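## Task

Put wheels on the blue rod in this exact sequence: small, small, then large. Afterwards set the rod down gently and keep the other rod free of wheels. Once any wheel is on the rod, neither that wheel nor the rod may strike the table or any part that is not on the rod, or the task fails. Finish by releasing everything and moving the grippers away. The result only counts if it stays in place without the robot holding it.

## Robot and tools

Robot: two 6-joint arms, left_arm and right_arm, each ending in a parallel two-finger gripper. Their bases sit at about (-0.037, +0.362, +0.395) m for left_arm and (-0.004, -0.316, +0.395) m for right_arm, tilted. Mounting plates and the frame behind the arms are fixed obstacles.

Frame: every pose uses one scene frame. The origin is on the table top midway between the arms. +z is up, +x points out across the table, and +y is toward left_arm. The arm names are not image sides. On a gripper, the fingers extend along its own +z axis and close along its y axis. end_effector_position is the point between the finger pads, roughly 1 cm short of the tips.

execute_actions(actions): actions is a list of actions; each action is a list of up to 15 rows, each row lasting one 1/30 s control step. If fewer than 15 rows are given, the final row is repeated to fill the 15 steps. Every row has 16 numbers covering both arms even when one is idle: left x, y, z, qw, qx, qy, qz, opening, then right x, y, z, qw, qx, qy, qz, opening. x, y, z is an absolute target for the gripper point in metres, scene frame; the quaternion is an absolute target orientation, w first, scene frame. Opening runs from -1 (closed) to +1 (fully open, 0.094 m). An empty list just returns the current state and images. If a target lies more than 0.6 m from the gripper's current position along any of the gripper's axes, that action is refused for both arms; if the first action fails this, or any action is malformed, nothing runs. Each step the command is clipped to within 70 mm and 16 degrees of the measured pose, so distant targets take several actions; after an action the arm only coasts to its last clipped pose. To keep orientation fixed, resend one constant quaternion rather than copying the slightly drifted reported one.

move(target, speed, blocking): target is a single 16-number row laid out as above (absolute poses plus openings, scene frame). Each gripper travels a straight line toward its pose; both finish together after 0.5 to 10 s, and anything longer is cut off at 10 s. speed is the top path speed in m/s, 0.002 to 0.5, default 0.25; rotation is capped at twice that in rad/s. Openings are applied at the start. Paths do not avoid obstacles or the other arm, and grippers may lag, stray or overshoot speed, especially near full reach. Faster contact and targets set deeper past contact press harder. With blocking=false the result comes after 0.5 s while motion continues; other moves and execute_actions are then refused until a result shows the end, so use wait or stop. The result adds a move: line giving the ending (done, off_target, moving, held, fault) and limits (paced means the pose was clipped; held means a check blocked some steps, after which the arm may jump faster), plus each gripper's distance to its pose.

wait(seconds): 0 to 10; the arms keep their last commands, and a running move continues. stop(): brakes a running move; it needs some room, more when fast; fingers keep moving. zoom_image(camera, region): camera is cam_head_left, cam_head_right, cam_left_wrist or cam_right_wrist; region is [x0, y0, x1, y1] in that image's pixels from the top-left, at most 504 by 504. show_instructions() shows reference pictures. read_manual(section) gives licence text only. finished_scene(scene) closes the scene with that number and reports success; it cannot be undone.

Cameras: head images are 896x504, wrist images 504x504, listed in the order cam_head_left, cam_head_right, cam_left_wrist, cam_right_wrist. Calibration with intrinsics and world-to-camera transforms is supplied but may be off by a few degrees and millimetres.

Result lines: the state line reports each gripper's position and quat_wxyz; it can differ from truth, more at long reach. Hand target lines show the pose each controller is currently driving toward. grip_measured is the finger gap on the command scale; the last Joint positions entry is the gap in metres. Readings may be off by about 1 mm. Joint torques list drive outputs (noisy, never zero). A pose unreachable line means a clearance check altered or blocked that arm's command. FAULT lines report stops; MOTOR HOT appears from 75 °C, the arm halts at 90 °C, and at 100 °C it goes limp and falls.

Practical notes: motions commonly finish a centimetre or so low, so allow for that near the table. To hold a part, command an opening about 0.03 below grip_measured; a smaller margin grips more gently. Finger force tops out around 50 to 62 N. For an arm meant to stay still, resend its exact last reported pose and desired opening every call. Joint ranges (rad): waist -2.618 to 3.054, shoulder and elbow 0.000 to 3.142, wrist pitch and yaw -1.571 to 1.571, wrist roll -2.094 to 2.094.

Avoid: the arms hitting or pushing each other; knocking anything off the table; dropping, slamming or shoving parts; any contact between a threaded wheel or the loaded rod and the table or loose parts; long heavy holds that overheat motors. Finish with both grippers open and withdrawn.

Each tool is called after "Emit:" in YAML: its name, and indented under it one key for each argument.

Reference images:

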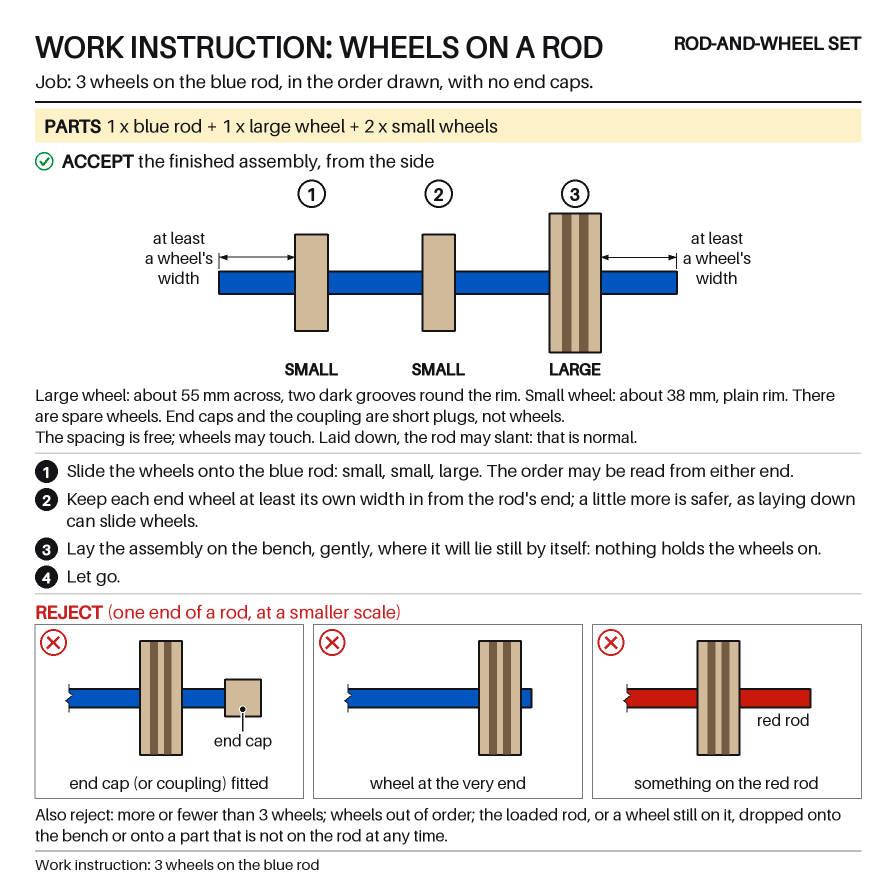

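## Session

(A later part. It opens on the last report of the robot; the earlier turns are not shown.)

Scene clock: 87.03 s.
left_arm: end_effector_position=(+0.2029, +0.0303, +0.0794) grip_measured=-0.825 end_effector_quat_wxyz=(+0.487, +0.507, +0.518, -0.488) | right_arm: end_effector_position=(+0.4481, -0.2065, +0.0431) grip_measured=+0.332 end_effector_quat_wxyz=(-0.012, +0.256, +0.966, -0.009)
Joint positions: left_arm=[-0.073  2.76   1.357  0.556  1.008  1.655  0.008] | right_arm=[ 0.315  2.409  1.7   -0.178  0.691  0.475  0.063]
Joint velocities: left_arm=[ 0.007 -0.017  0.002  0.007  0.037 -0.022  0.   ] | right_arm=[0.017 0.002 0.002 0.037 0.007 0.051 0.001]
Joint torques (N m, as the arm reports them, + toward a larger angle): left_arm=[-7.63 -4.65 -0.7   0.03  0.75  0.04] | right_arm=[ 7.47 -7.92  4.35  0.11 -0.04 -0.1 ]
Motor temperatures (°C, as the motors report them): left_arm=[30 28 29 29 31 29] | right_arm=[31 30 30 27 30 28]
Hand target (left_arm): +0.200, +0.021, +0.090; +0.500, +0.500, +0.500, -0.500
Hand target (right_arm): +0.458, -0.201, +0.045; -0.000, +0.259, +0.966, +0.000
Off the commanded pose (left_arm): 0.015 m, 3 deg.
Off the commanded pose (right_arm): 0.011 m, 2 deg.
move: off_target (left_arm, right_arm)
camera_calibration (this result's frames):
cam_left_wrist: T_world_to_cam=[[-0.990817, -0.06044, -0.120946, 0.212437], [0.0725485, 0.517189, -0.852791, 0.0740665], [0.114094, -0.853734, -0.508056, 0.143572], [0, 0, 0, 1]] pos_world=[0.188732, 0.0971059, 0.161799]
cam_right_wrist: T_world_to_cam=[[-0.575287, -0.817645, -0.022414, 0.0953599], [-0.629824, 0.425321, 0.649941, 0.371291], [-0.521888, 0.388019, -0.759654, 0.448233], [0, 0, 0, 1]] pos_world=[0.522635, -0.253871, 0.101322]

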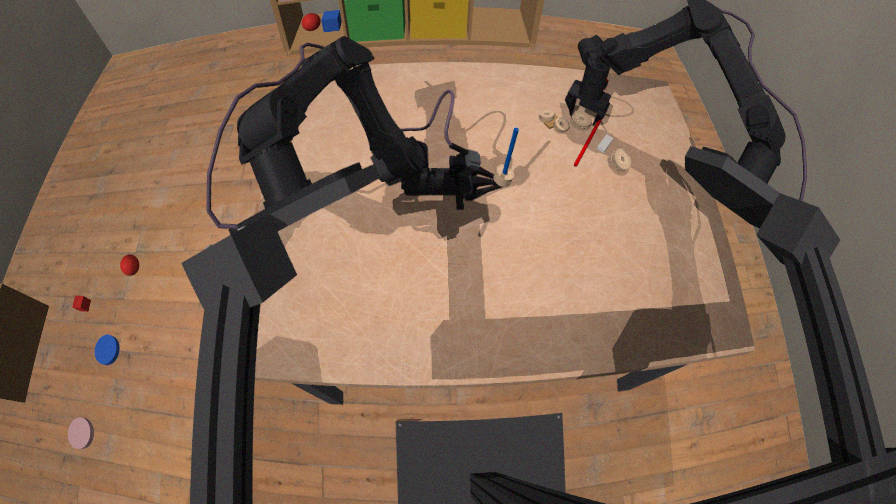

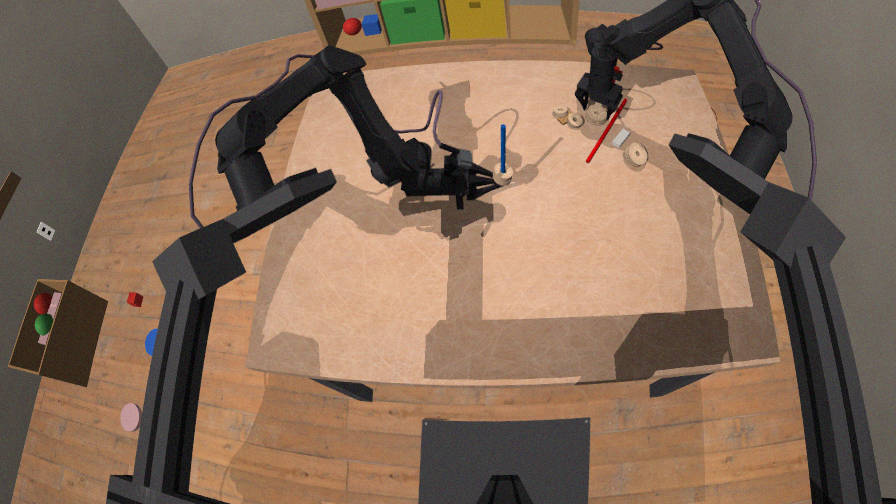

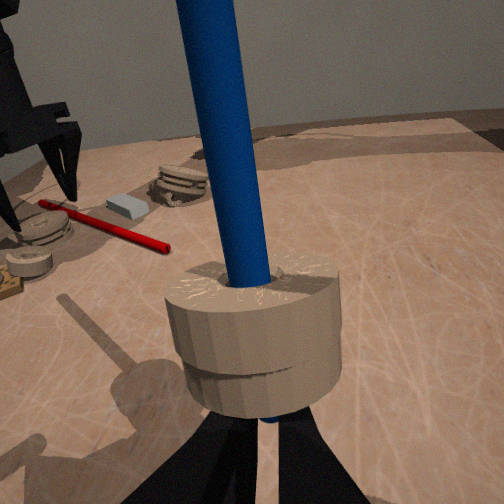

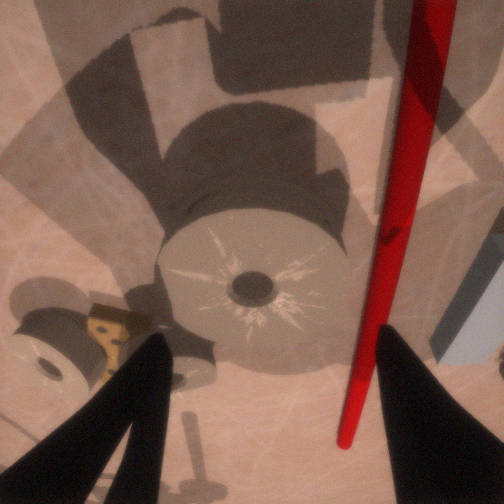

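Emit:
move:
  target: [0.2,0.02,0.09,0.5,0.5,0.5,-0.5,-0.87, 0.466,-0.198,0.040,0,0.259,0.966,0,0.33]
  speed: 0.03

Emit:
move:
  target: [0.2,0.02,0.09,0.5,0.5,0.5,-0.5,-0.87, 0.466,-0.198,0.013,0,0.259,0.966,0,0.33]
  speed: 0.04

Emit:
move:
  target: [0.2,0.02,0.09,0.5,0.5,0.5,-0.5,-0.87, 0.466,-0.198,0.013,0,0.259,0.966,0,0.13]

Scene clock: 88.43 s.
left_arm: end_effector_position=(+0.2030, +0.0310, +0.0786) grip_measured=-0.825 end_effector_quat_wxyz=(+0.486, +0.507, +0.519, -0.487) | right_arm: end_effector_position=(+0.4640, -0.2065, +0.0381) grip_measured=+0.332 end_effector_quat_wxyz=(+0.001, +0.267, +0.964, -0.007)
Joint positions: left_arm=[-0.071  2.76   1.357  0.556  1.007  1.655  0.008] | right_arm=[ 0.311  2.441  1.768 -0.179  0.69   0.472  0.063]
Joint velocities: left_arm=[ 0.002  0.007 -0.007  0.139  0.022 -0.051  0.   ] | right_arm=[ 0.012 -0.017 -0.012  0.022  0.022 -0.007 -0.   ]
Joint torques (N m, as the arm reports them, + toward a larger angle): left_arm=[-7.77 -4.65 -0.74  0.03  0.75  0.04] | right_arm=[ 7.86 -7.73  4.37 -0.18 -0.03 -0.04]
Motor temperatures (°C, as the motors report them): left_arm=[30 28 29 29 31 29] | right_arm=[31 30 30 27 30 28]
Hand target (left_arm): +0.200, +0.020, +0.090; +0.500, +0.500, +0.500, -0.500
Hand target (right_arm): +0.466, -0.198, +0.040; +0.000, +0.259, +0.966, +0.000
Off the commanded pose (left_arm): 0.016 m, 3 deg.
Off the commanded pose (right_arm): 0.009 m, 1 deg.
move: off_target (left_arm)
camera_calibration (this result's frames):
cam_left_wrist: T_world_to_cam=[[-0.990845, -0.0611369, -0.120367, 0.212484], [0.071397, 0.519397, -0.851545, 0.0730515], [0.114579, -0.852343, -0.510277, 0.143777], [0, 0, 0, 1]] pos_world=[0.188849, 0.0975948, 0.161149]
cam_right_wrist: T_world_to_cam=[[-0.592384, -0.804892, -0.0350713, 0.115444], [-0.63716, 0.441407, 0.631812, 0.391928], [-0.49306, 0.396622, -0.774328, 0.441678], [0, 0, 0, 1]] pos_world=[0.535882, -0.255259, 0.0984274]

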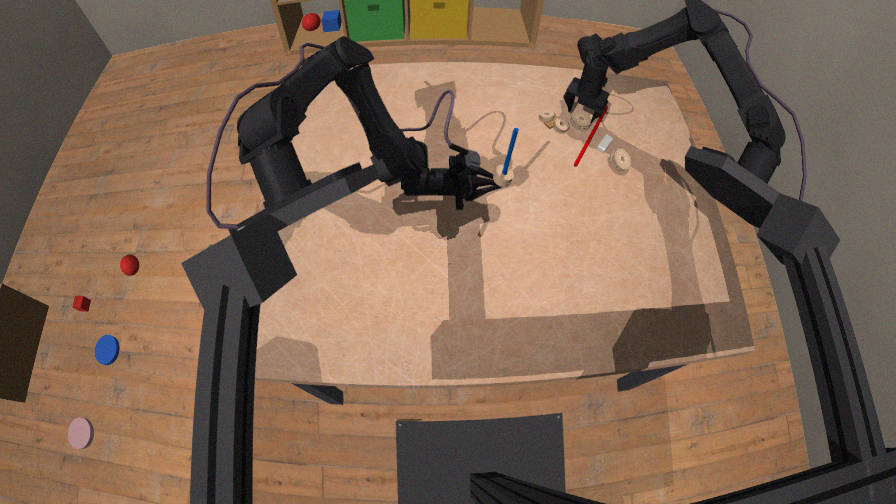

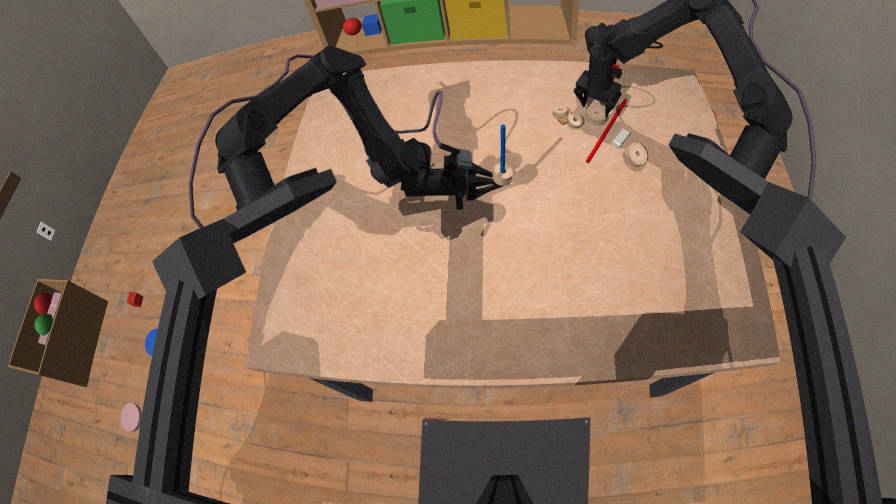

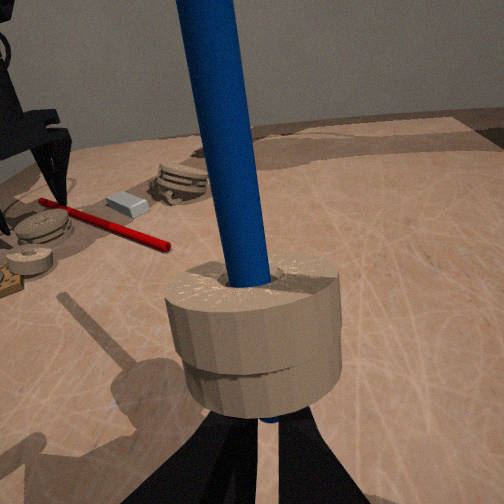

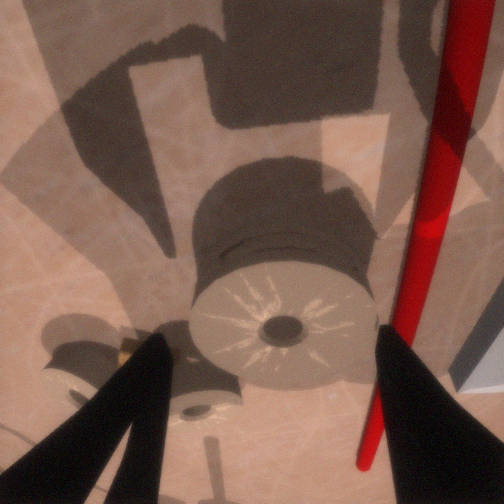

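Scene clock: 89.50 s.
left_arm: end_effector_position=(+0.2027, +0.0296, +0.0800) grip_measured=-0.825 end_effector_quat_wxyz=(+0.487, +0.507, +0.517, -0.488) | right_arm: end_effector_position=(+0.4635, -0.2046, +0.0148) grip_measured=+0.332 end_effector_quat_wxyz=(-0.003, +0.262, +0.965, -0.006)
Joint positions: left_arm=[-0.075  2.76   1.357  0.556  1.008  1.655  0.008] | right_arm=[ 0.284  2.516  1.85  -0.18   0.669  0.441  0.063]
Joint velocities: left_arm=[-0.002  0.002 -0.022 -0.007  0.007 -0.022  0.001] | right_arm=[-0.002  0.012 -0.002 -0.037  0.007  0.007 -0.001]
Joint torques (N m, as the arm reports them, + toward a larger angle): left_arm=[-7.46 -4.66 -0.72  0.04  0.77  0.04] | right_arm=[ 7.58 -7.57  4.41  0.02 -0.05 -0.08]
Motor temperatures (°C, as the motors report them): left_arm=[30 28 29 29 31 29] | right_arm=[31 30 31 27 30 28]
Hand target (left_arm): +0.200, +0.020, +0.090; +0.500, +0.500, +0.500, -0.500
Hand target (right_arm): +0.466, -0.198, +0.013; +0.000, +0.259, +0.966, +0.000
Off the commanded pose (left_arm): 0.014 m, 3 deg.
Off the commanded pose (right_arm): 0.007 m, 1 deg.
move: off_target (left_arm)
camera_calibration (this result's frames):
cam_left_wrist: T_world_to_cam=[[-0.9908, -0.0594148, -0.121595, 0.21233], [0.0737554, 0.516263, -0.853248, 0.0747328], [0.11347, -0.854367, -0.507131, 0.143352], [0, 0, 0, 1]] pos_world=[0.188599, 0.0965085, 0.162282]
cam_right_wrist: T_world_to_cam=[[-0.583457, -0.811441, -0.0337728, 0.11038], [-0.637242, 0.431628, 0.638451, 0.403468], [-0.503488, 0.394031, -0.768921, 0.426837], [0, 0, 0, 1]] pos_world=[0.536416, -0.252769, 0.0743366]

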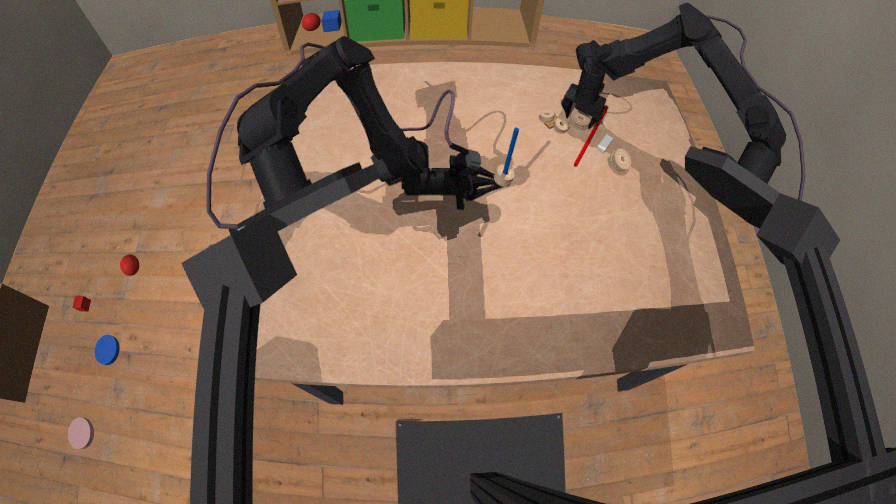

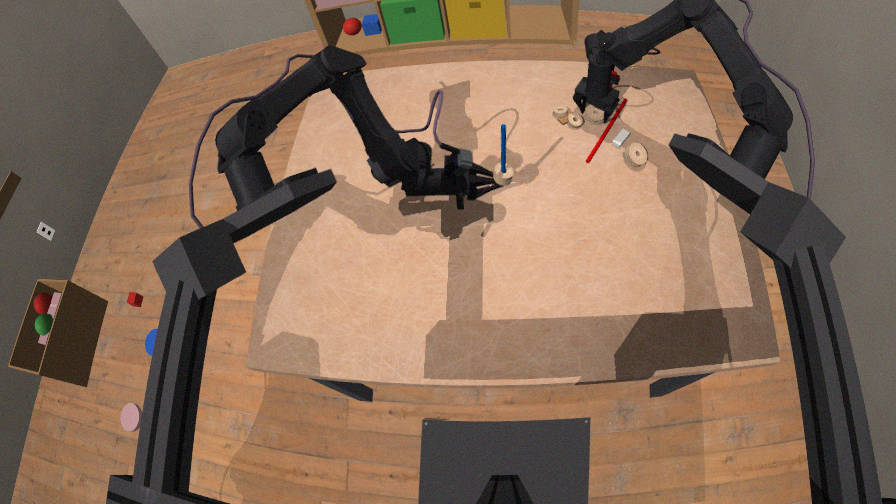

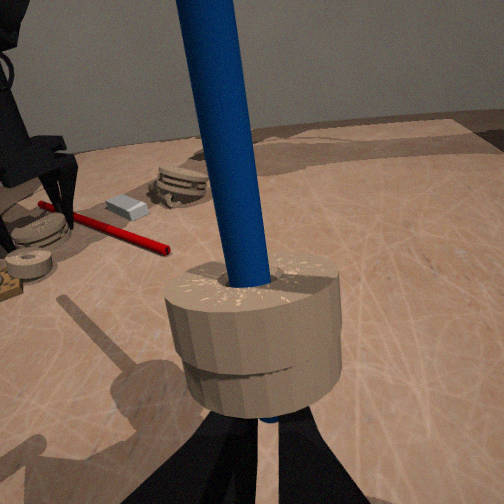

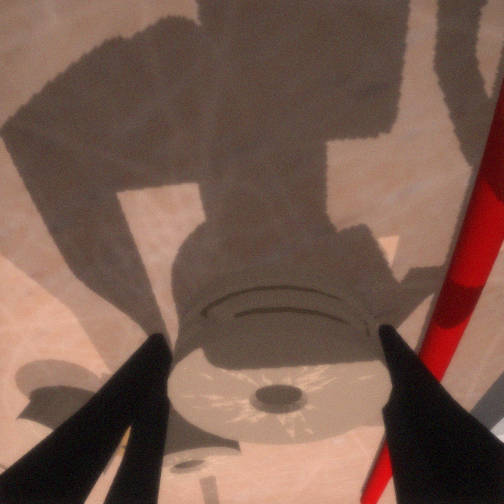

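Scene clock: 90.20 s.
left_arm: end_effector_position=(+0.2029, +0.0305, +0.0791) grip_measured=-0.825 end_effector_quat_wxyz=(+0.486, +0.507, +0.519, -0.487) | right_arm: end_effector_position=(+0.4634, -0.2049, +0.0145) grip_measured=+0.180 end_effector_quat_wxyz=(-0.003, +0.262, +0.965, -0.006)
Joint positions: left_arm=[-0.073  2.76   1.357  0.556  1.007  1.655  0.008] | right_arm=[ 0.283  2.516  1.85  -0.18   0.668  0.44   0.055]
Joint velocities: left_arm=[ 0.002 -0.002  0.012 -0.051  0.007  0.051  0.001] | right_arm=[-0.007 -0.002 -0.007 -0.037  0.022  0.022  0.   ]
Joint torques (N m, as the arm reports them, + toward a larger angle): left_arm=[-7.63 -4.64 -0.74  0.04  0.72  0.04] | right_arm=[ 7.46 -7.56  4.28 -0.01 -0.05 -0.04]
Motor temperatures (°C, as the motors report them): left_arm=[30 28 29 29 31 29] | right_arm=[31 30 31 27 30 28]
Hand target (left_arm): +0.200, +0.020, +0.090; +0.500, +0.500, +0.500, -0.500
Hand target (right_arm): +0.466, -0.198, +0.013; +0.000, +0.259, +0.966, -0.000
Off the commanded pose (left_arm): 0.015 m, 3 deg.
Off the commanded pose (right_arm): 0.007 m, 1 deg.
move: off_target (left_arm)
camera_calibration (this result's frames):
cam_left_wrist: T_world_to_cam=[[-0.99083, -0.0603818, -0.120871, 0.21241], [0.0723523, 0.518402, -0.852071, 0.0736545], [0.114109, -0.853003, -0.509279, 0.143604], [0, 0, 0, 1]] pos_world=[0.188747, 0.097138, 0.161568]
cam_right_wrist: T_world_to_cam=[[-0.583527, -0.811389, -0.0338133, 0.110157], [-0.637, 0.431491, 0.638785, 0.40353], [-0.503713, 0.394287, -0.768642, 0.426862], [0, 0, 0, 1]] pos_world=[0.536345, -0.253046, 0.0740603]

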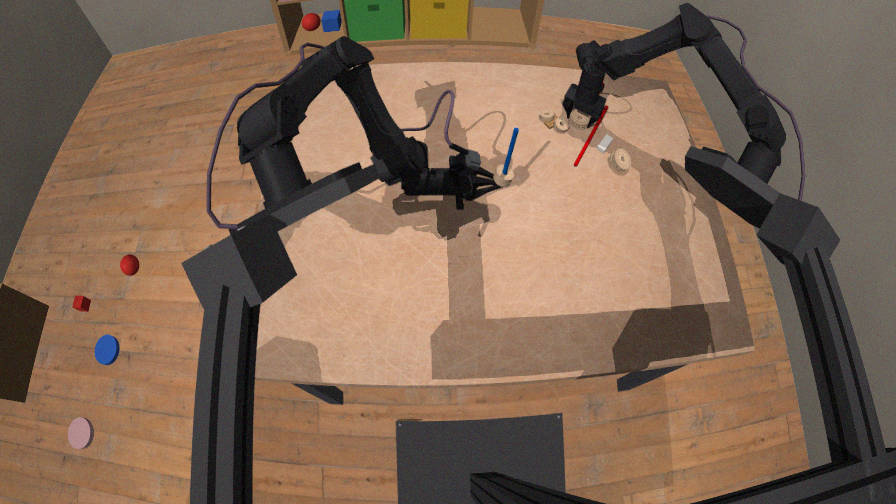

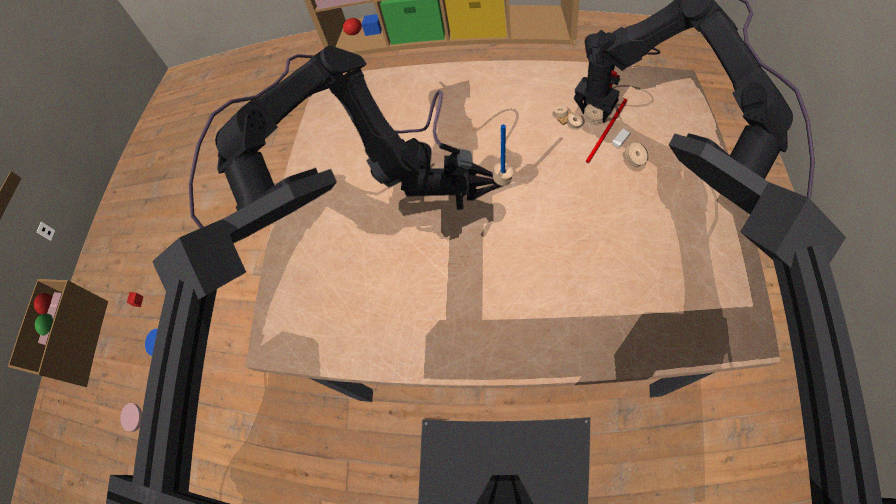

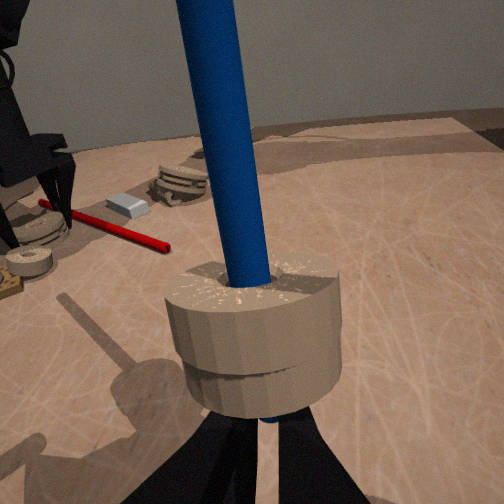

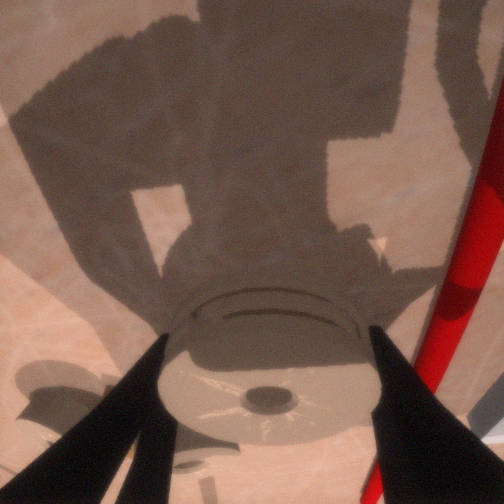

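Emit:
move:
  target: [0.2,0.02,0.09,0.5,0.5,0.5,-0.5,-0.87, 0.40,-0.17,0.30,0,0,1,0,0.14]
  speed: 0.3

Emit:
move:
  target: [0.2,0.02,0.09,0.5,0.5,0.5,-0.5,-0.87, 0.198,0.035,0.285,0,0,1,0,0.14]
  speed: 0.2

Emit:
move:
  target: [0.2,0.02,0.09,0.5,0.5,0.5,-0.5,-0.87, 0.190,0.031,0.260,0,0,1,0,0.14]
  speed: 0.015

Emit:
zoom_image:
  camera: "cam_head_right"
  region: [455, 80, 555, 160]

Scene clock: 92.17 s.
left_arm: end_effector_position=(+0.2027, +0.0296, +0.0800) grip_measured=-0.825 end_effector_quat_wxyz=(+0.487, +0.507, +0.517, -0.488) | right_arm: end_effector_position=(+0.3938, -0.1739, +0.2919) grip_measured=+0.180 end_effector_quat_wxyz=(-0.005, -0.003, +1.000, -0.001)
Joint positions: left_arm=[-0.075  2.76   1.357  0.556  1.008  1.655  0.008] | right_arm=[ 0.815  1.937  1.391 -0.794  0.917  0.582  0.055]
Joint velocities: left_arm=[-0.007  0.007 -0.002  0.066 -0.066  0.007  0.   ] | right_arm=[-0.007  0.007 -0.002 -0.081 -0.007 -0.007 -0.001]
Joint torques (N m, as the arm reports them, + toward a larger angle): left_arm=[-7.54 -4.64 -0.7   0.04  0.75  0.04] | right_arm=[ 7.44 -6.    5.7  -0.26  0.12  0.07]
Motor temperatures (°C, as the motors report them): left_arm=[30 28 29 29 31 29] | right_arm=[31 30 31 27 30 28]
Hand target (left_arm): +0.200, +0.020, +0.090; +0.500, +0.500, +0.500, -0.500
Hand target (right_arm): +0.400, -0.174, +0.299; +0.003, -0.001, +1.000, -0.002
Off the commanded pose (left_arm): 0.014 m, 3 deg.
Off the commanded pose (right_arm): 0.011 m, 1 deg.
move: off_target (left_arm, right_arm)
camera_calibration (this result's frames):
cam_left_wrist: T_world_to_cam=[[-0.990797, -0.0594971, -0.121577, 0.212345], [0.073741, 0.515942, -0.853444, 0.0748198], [0.113504, -0.854555, -0.506806, 0.143355], [0, 0, 0, 1]] pos_world=[0.188603, 0.096536, 0.162324]
cam_right_wrist: T_world_to_cam=[[-0.0883062, -0.995143, -0.0435092, -0.12007], [-0.762876, 0.0394803, 0.645338, 0.148178], [-0.640486, 0.0901795, -0.762657, 0.592046], [0, 0, 0, 1]] pos_world=[0.481636, -0.178727, 0.350679]

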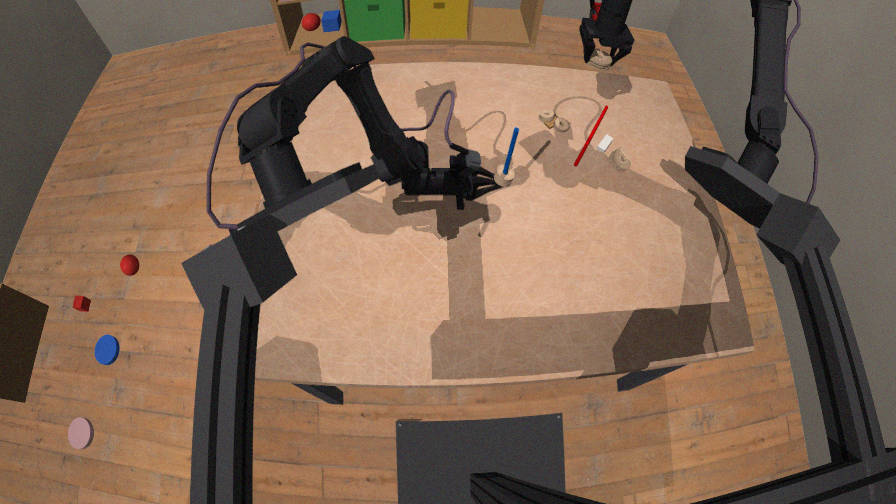

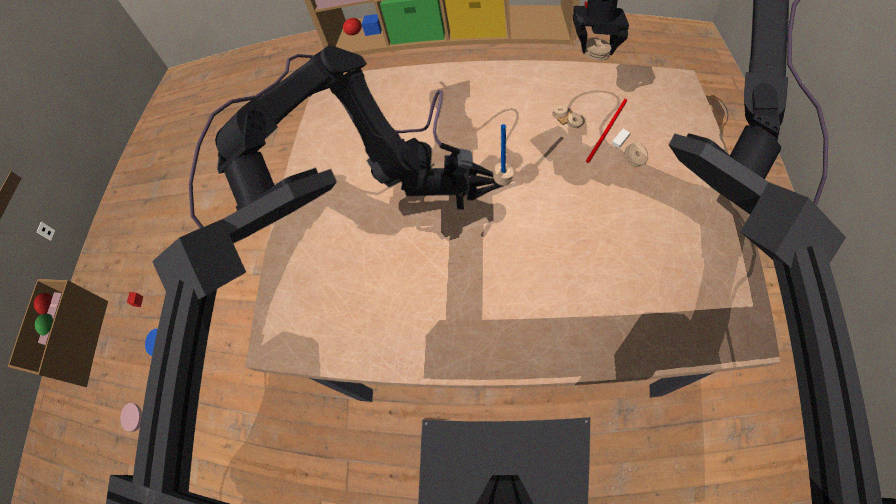

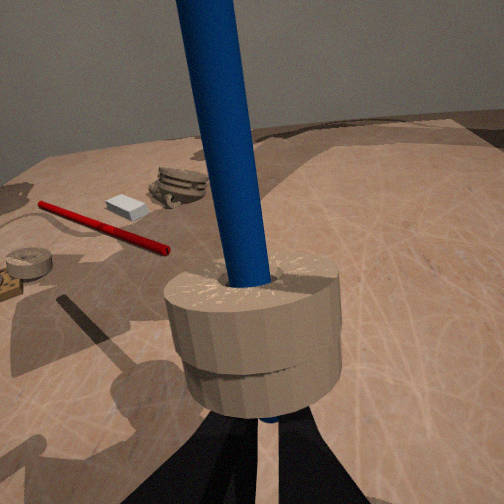

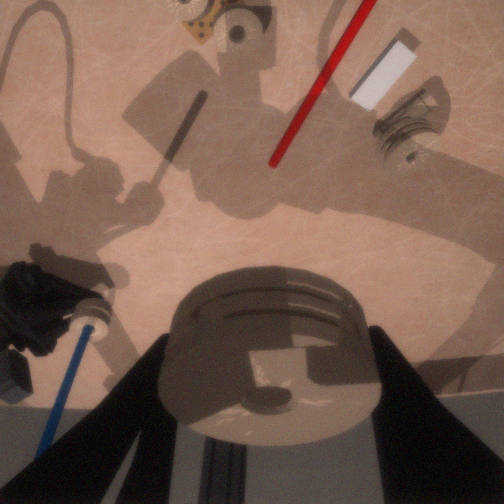

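Scene clock: 94.17 s.
left_arm: end_effector_position=(+0.2030, +0.0309, +0.0789) grip_measured=-0.825 end_effector_quat_wxyz=(+0.486, +0.507, +0.519, -0.487) | right_arm: end_effector_position=(+0.1960, +0.0248, +0.2755) grip_measured=+0.180 end_effector_quat_wxyz=(-0.003, +0.003, +1.000, -0.007)
Joint positions: left_arm=[-0.072  2.76   1.357  0.556  1.008  1.655  0.008] | right_arm=[ 1.208  2.671  1.591 -0.795  0.912  1.254  0.055]
Joint velocities: left_arm=[-0.007 -0.027  0.002 -0.037  0.037 -0.007  0.001] | right_arm=[-0.007 -0.012 -0.007  0.007  0.022 -0.022  0.001]
Joint torques (N m, as the arm reports them, + toward a larger angle): left_arm=[-7.77 -4.67 -0.71  0.03  0.74  0.04] | right_arm=[10.01 -6.7   5.56 -0.31  0.01  0.05]
Motor temperatures (°C, as the motors report them): left_arm=[30 28 29 29 31 29] | right_arm=[32 30 31 27 30 28]
Hand target (left_arm): +0.200, +0.020, +0.090; +0.500, +0.500, +0.500, -0.500
Hand target (right_arm): +0.197, +0.030, +0.285; +0.003, +0.000, +1.000, -0.000
Off the commanded pose (left_arm): 0.016 m, 3 deg.
Off the commanded pose (right_arm): 0.014 m, 1 deg.
move: off_target (left_arm, right_arm)
camera_calibration (this result's frames):
cam_left_wrist: T_world_to_cam=[[-0.990833, -0.061195, -0.120441, 0.212511], [0.0715938, 0.518186, -0.852266, 0.0734637], [0.114565, -0.853076, -0.509054, 0.143746], [0, 0, 0, 1]] pos_world=[0.188835, 0.0975625, 0.16138]
cam_right_wrist: T_world_to_cam=[[-0.0998576, -0.994462, -0.0327646, 0.0587164], [-0.764876, 0.0556596, 0.641768, 0.000952813], [-0.636391, 0.0891463, -0.766198, 0.435165], [0, 0, 0, 1]] pos_world=[0.283527, 0.0195449, 0.334735]

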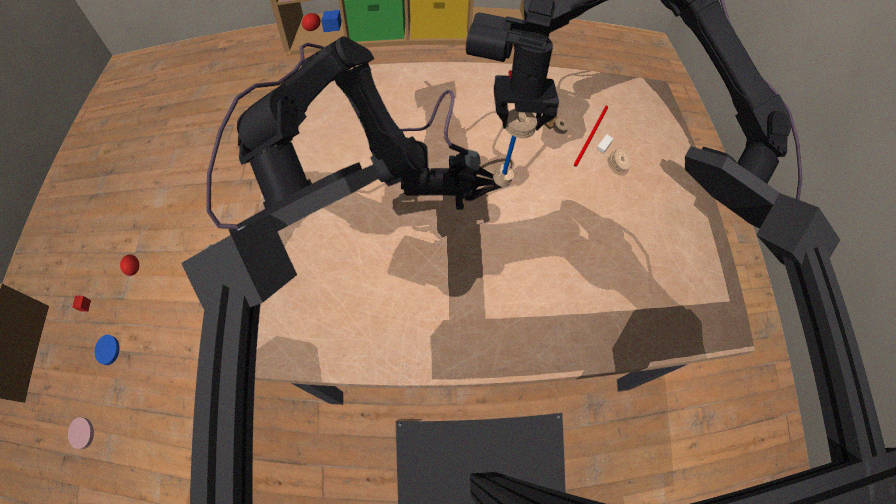

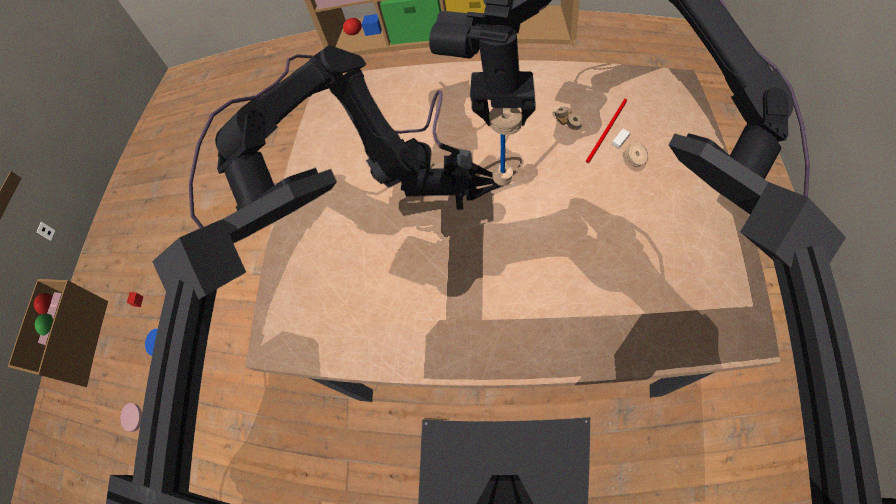

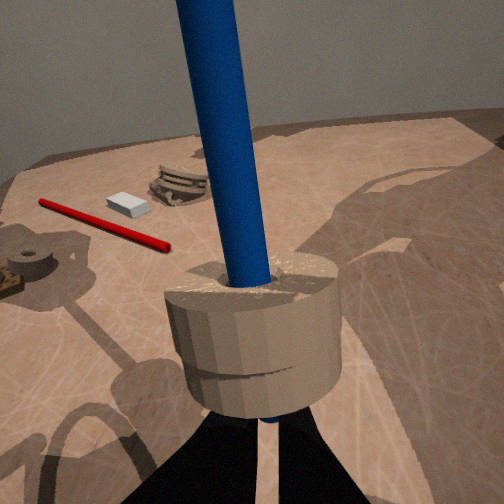

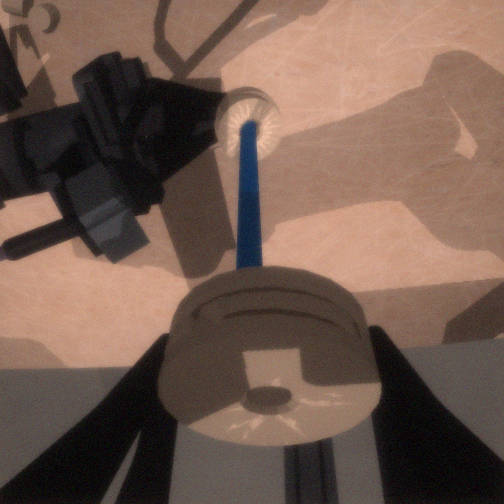

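Scene clock: 96.20 s.
left_arm: end_effector_position=(+0.2027, +0.0296, +0.0800) grip_measured=-0.825 end_effector_quat_wxyz=(+0.487, +0.507, +0.517, -0.488) | right_arm: end_effector_position=(+0.1965, +0.0299, +0.2611) grip_measured=+0.180 end_effector_quat_wxyz=(-0.005, +0.009, +1.000, -0.000)
Joint positions: left_arm=[-0.075  2.76   1.357  0.556  1.008  1.657  0.008] | right_arm=[ 1.18   2.687  1.581 -0.716  0.912  1.208  0.055]
Joint velocities: left_arm=[ 0.012 -0.002 -0.012  0.022 -0.022  0.007 -0.   ] | right_arm=[ 0.007 -0.007  0.002  0.051 -0.007  0.022 -0.   ]
Joint torques (N m, as the arm reports them, + toward a larger angle): left_arm=[-7.38 -4.66 -0.71  0.04  0.75  0.03] | right_arm=[ 9.17 -5.98  2.59  0.04  0.04 -0.12]
Motor temperatures (°C, as the motors report them): left_arm=[30 28 29 29 31 29] | right_arm=[32 30 31 27 30 28]
Hand target (left_arm): +0.200, +0.020, +0.090; +0.500, +0.500, +0.500, -0.500
Hand target (right_arm): +0.190, +0.031, +0.260; -0.000, -0.000, +1.000, -0.000
Off the commanded pose (left_arm): 0.014 m, 3 deg.
Off the commanded pose (right_arm): 0.007 m, 1 deg.
move: off_target (left_arm)
camera_calibration (this result's frames):
cam_left_wrist: T_world_to_cam=[[-0.990618, -0.0593379, -0.123105, 0.212412], [0.0750948, 0.516269, -0.853128, 0.0744514], [0.114178, -0.854368, -0.506969, 0.143195], [0, 0, 0, 1]] pos_world=[0.188479, 0.0965085, 0.162261]
cam_right_wrist: T_world_to_cam=[[-0.112584, -0.992615, -0.0451591, 0.0690479], [-0.761907, 0.0570646, 0.645168, 0.00881204], [-0.637827, 0.107043, -0.762705, 0.422768], [0, 0, 0, 1]] pos_world=[0.284141, 0.022781, 0.31988]

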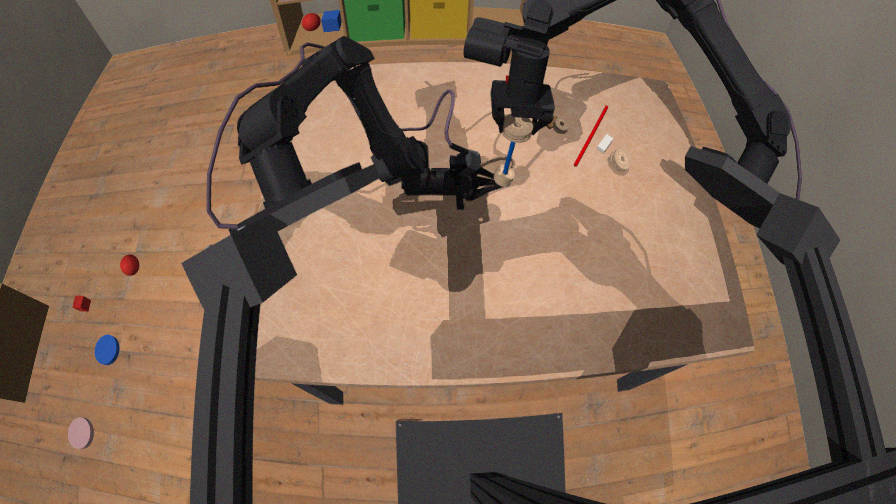

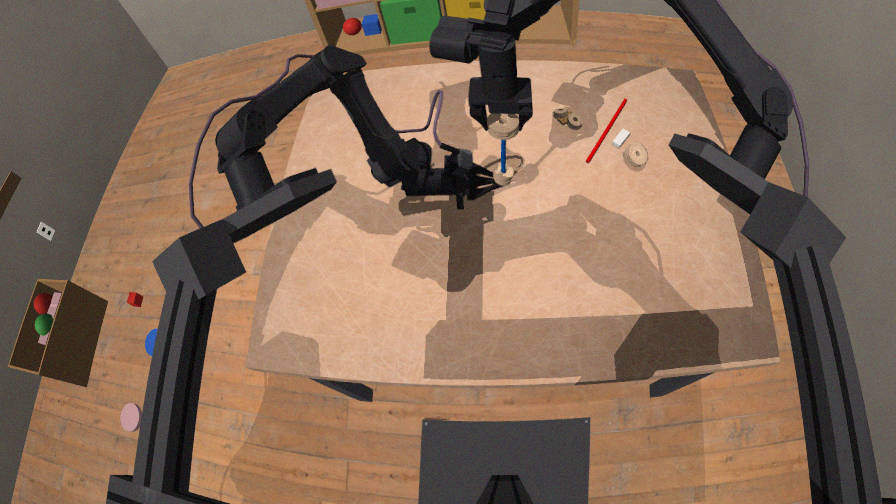

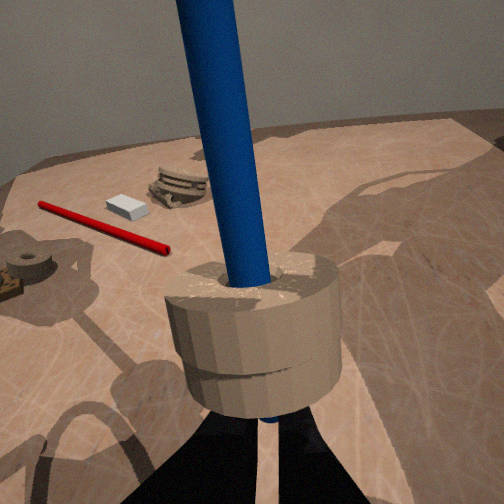

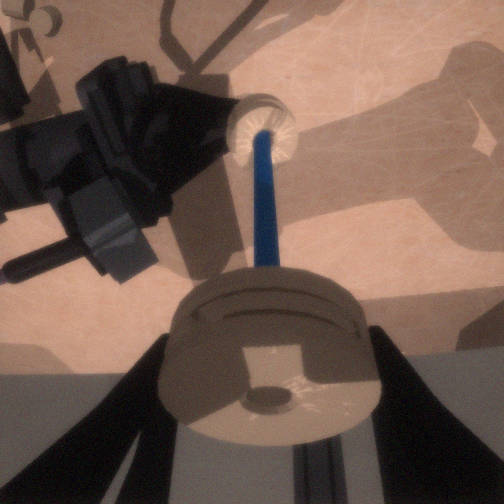

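Region (455, 80, 555, 160) of cam_head_right's 896x504 image, scaled by 5.040, with more detail than that image has; it fills the top 403 rows of this view, and the rest is white.

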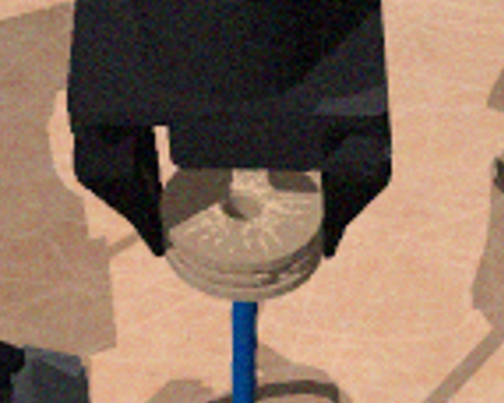

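Seems entered (z .261, left undisturbed). Continue down.

Emit:
move:
  target: [0.2,0.02,0.09,0.5,0.5,0.5,-0.5,-0.87, 0.192,0.029,0.215,0,0,1,0,0.14]
  speed: 0.03

Scene clock: 98.17 s.
left_arm: end_effector_position=(+0.2029, +0.0308, +0.0782) grip_measured=-0.825 end_effector_quat_wxyz=(+0.485, +0.508, +0.519, -0.486) | right_arm: end_effector_position=(+0.1983, +0.0297, +0.2162) grip_measured=+0.180 end_effector_quat_wxyz=(-0.009, +0.012, +1.000, +0.003)
Joint positions: left_arm=[-0.072  2.76   1.357  0.556  1.004  1.656  0.008] | right_arm=[ 1.085  2.723  1.531 -0.502  0.92   1.056  0.055]
Joint velocities: left_arm=[ 0.007 -0.007 -0.007 -0.022 -0.007 -0.051 -0.001] | right_arm=[-0.002  0.012  0.002  0.022  0.051 -0.037 -0.   ]
Joint torques (N m, as the arm reports them, + toward a larger angle): left_arm=[-7.73 -4.6  -0.7   0.03  0.8   0.03] | right_arm=[ 9.35 -5.91  1.75  0.03  0.18 -0.06]
Motor temperatures (°C, as the motors report them): left_arm=[30 28 29 29 31 29] | right_arm=[32 30 31 27 30 28]
Hand target (left_arm): +0.200, +0.020, +0.090; +0.500, +0.500, +0.500, -0.500
Hand target (right_arm): +0.192, +0.029, +0.215; -0.001, +0.000, +1.000, -0.000
Off the commanded pose (left_arm): 0.016 m, 3 deg.
Off the commanded pose (right_arm): 0.006 m, 2 deg.
move: off_target (left_arm)
camera_calibration (this result's frames):
cam_left_wrist: T_world_to_cam=[[-0.990729, -0.059953, -0.121905, 0.21237], [0.0730066, 0.521788, -0.849945, 0.0723581], [0.114565, -0.850966, -0.512574, 0.143536], [0, 0, 0, 1]] pos_world=[0.188675, 0.0971211, 0.160962]
cam_right_wrist: T_world_to_cam=[[-0.118335, -0.991636, -0.0515336, 0.0695576], [-0.756675, 0.0564467, 0.65135, 0.0367295], [-0.642993, 0.116071, -0.757026, 0.389227], [0, 0, 0, 1]] pos_world=[0.286293, 0.0217245, 0.274315]

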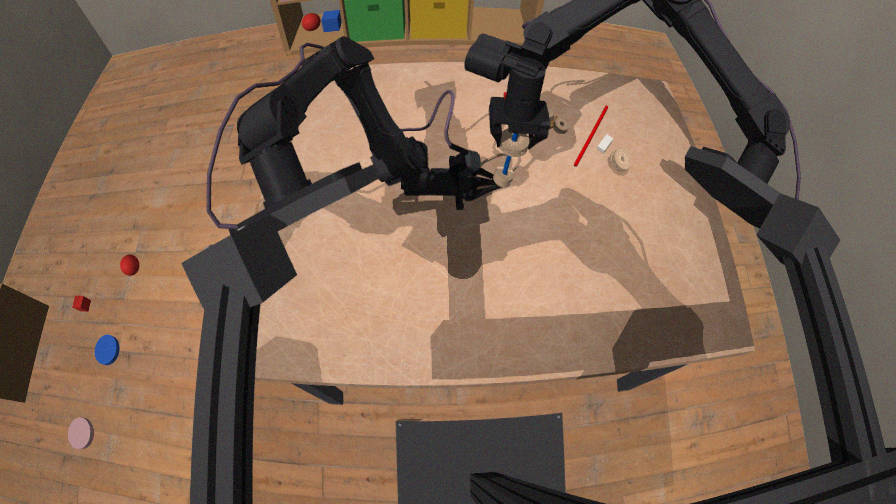

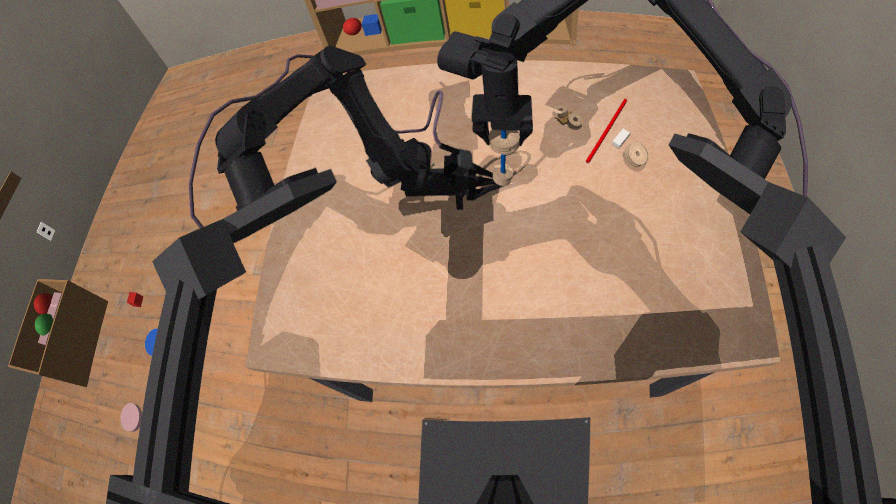

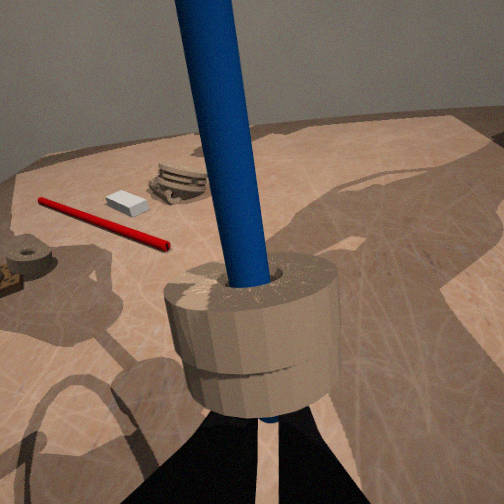

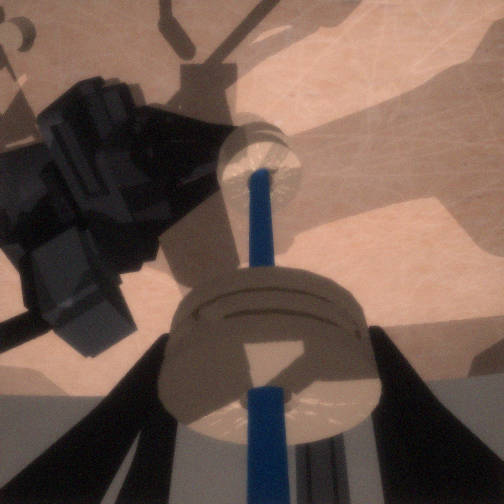

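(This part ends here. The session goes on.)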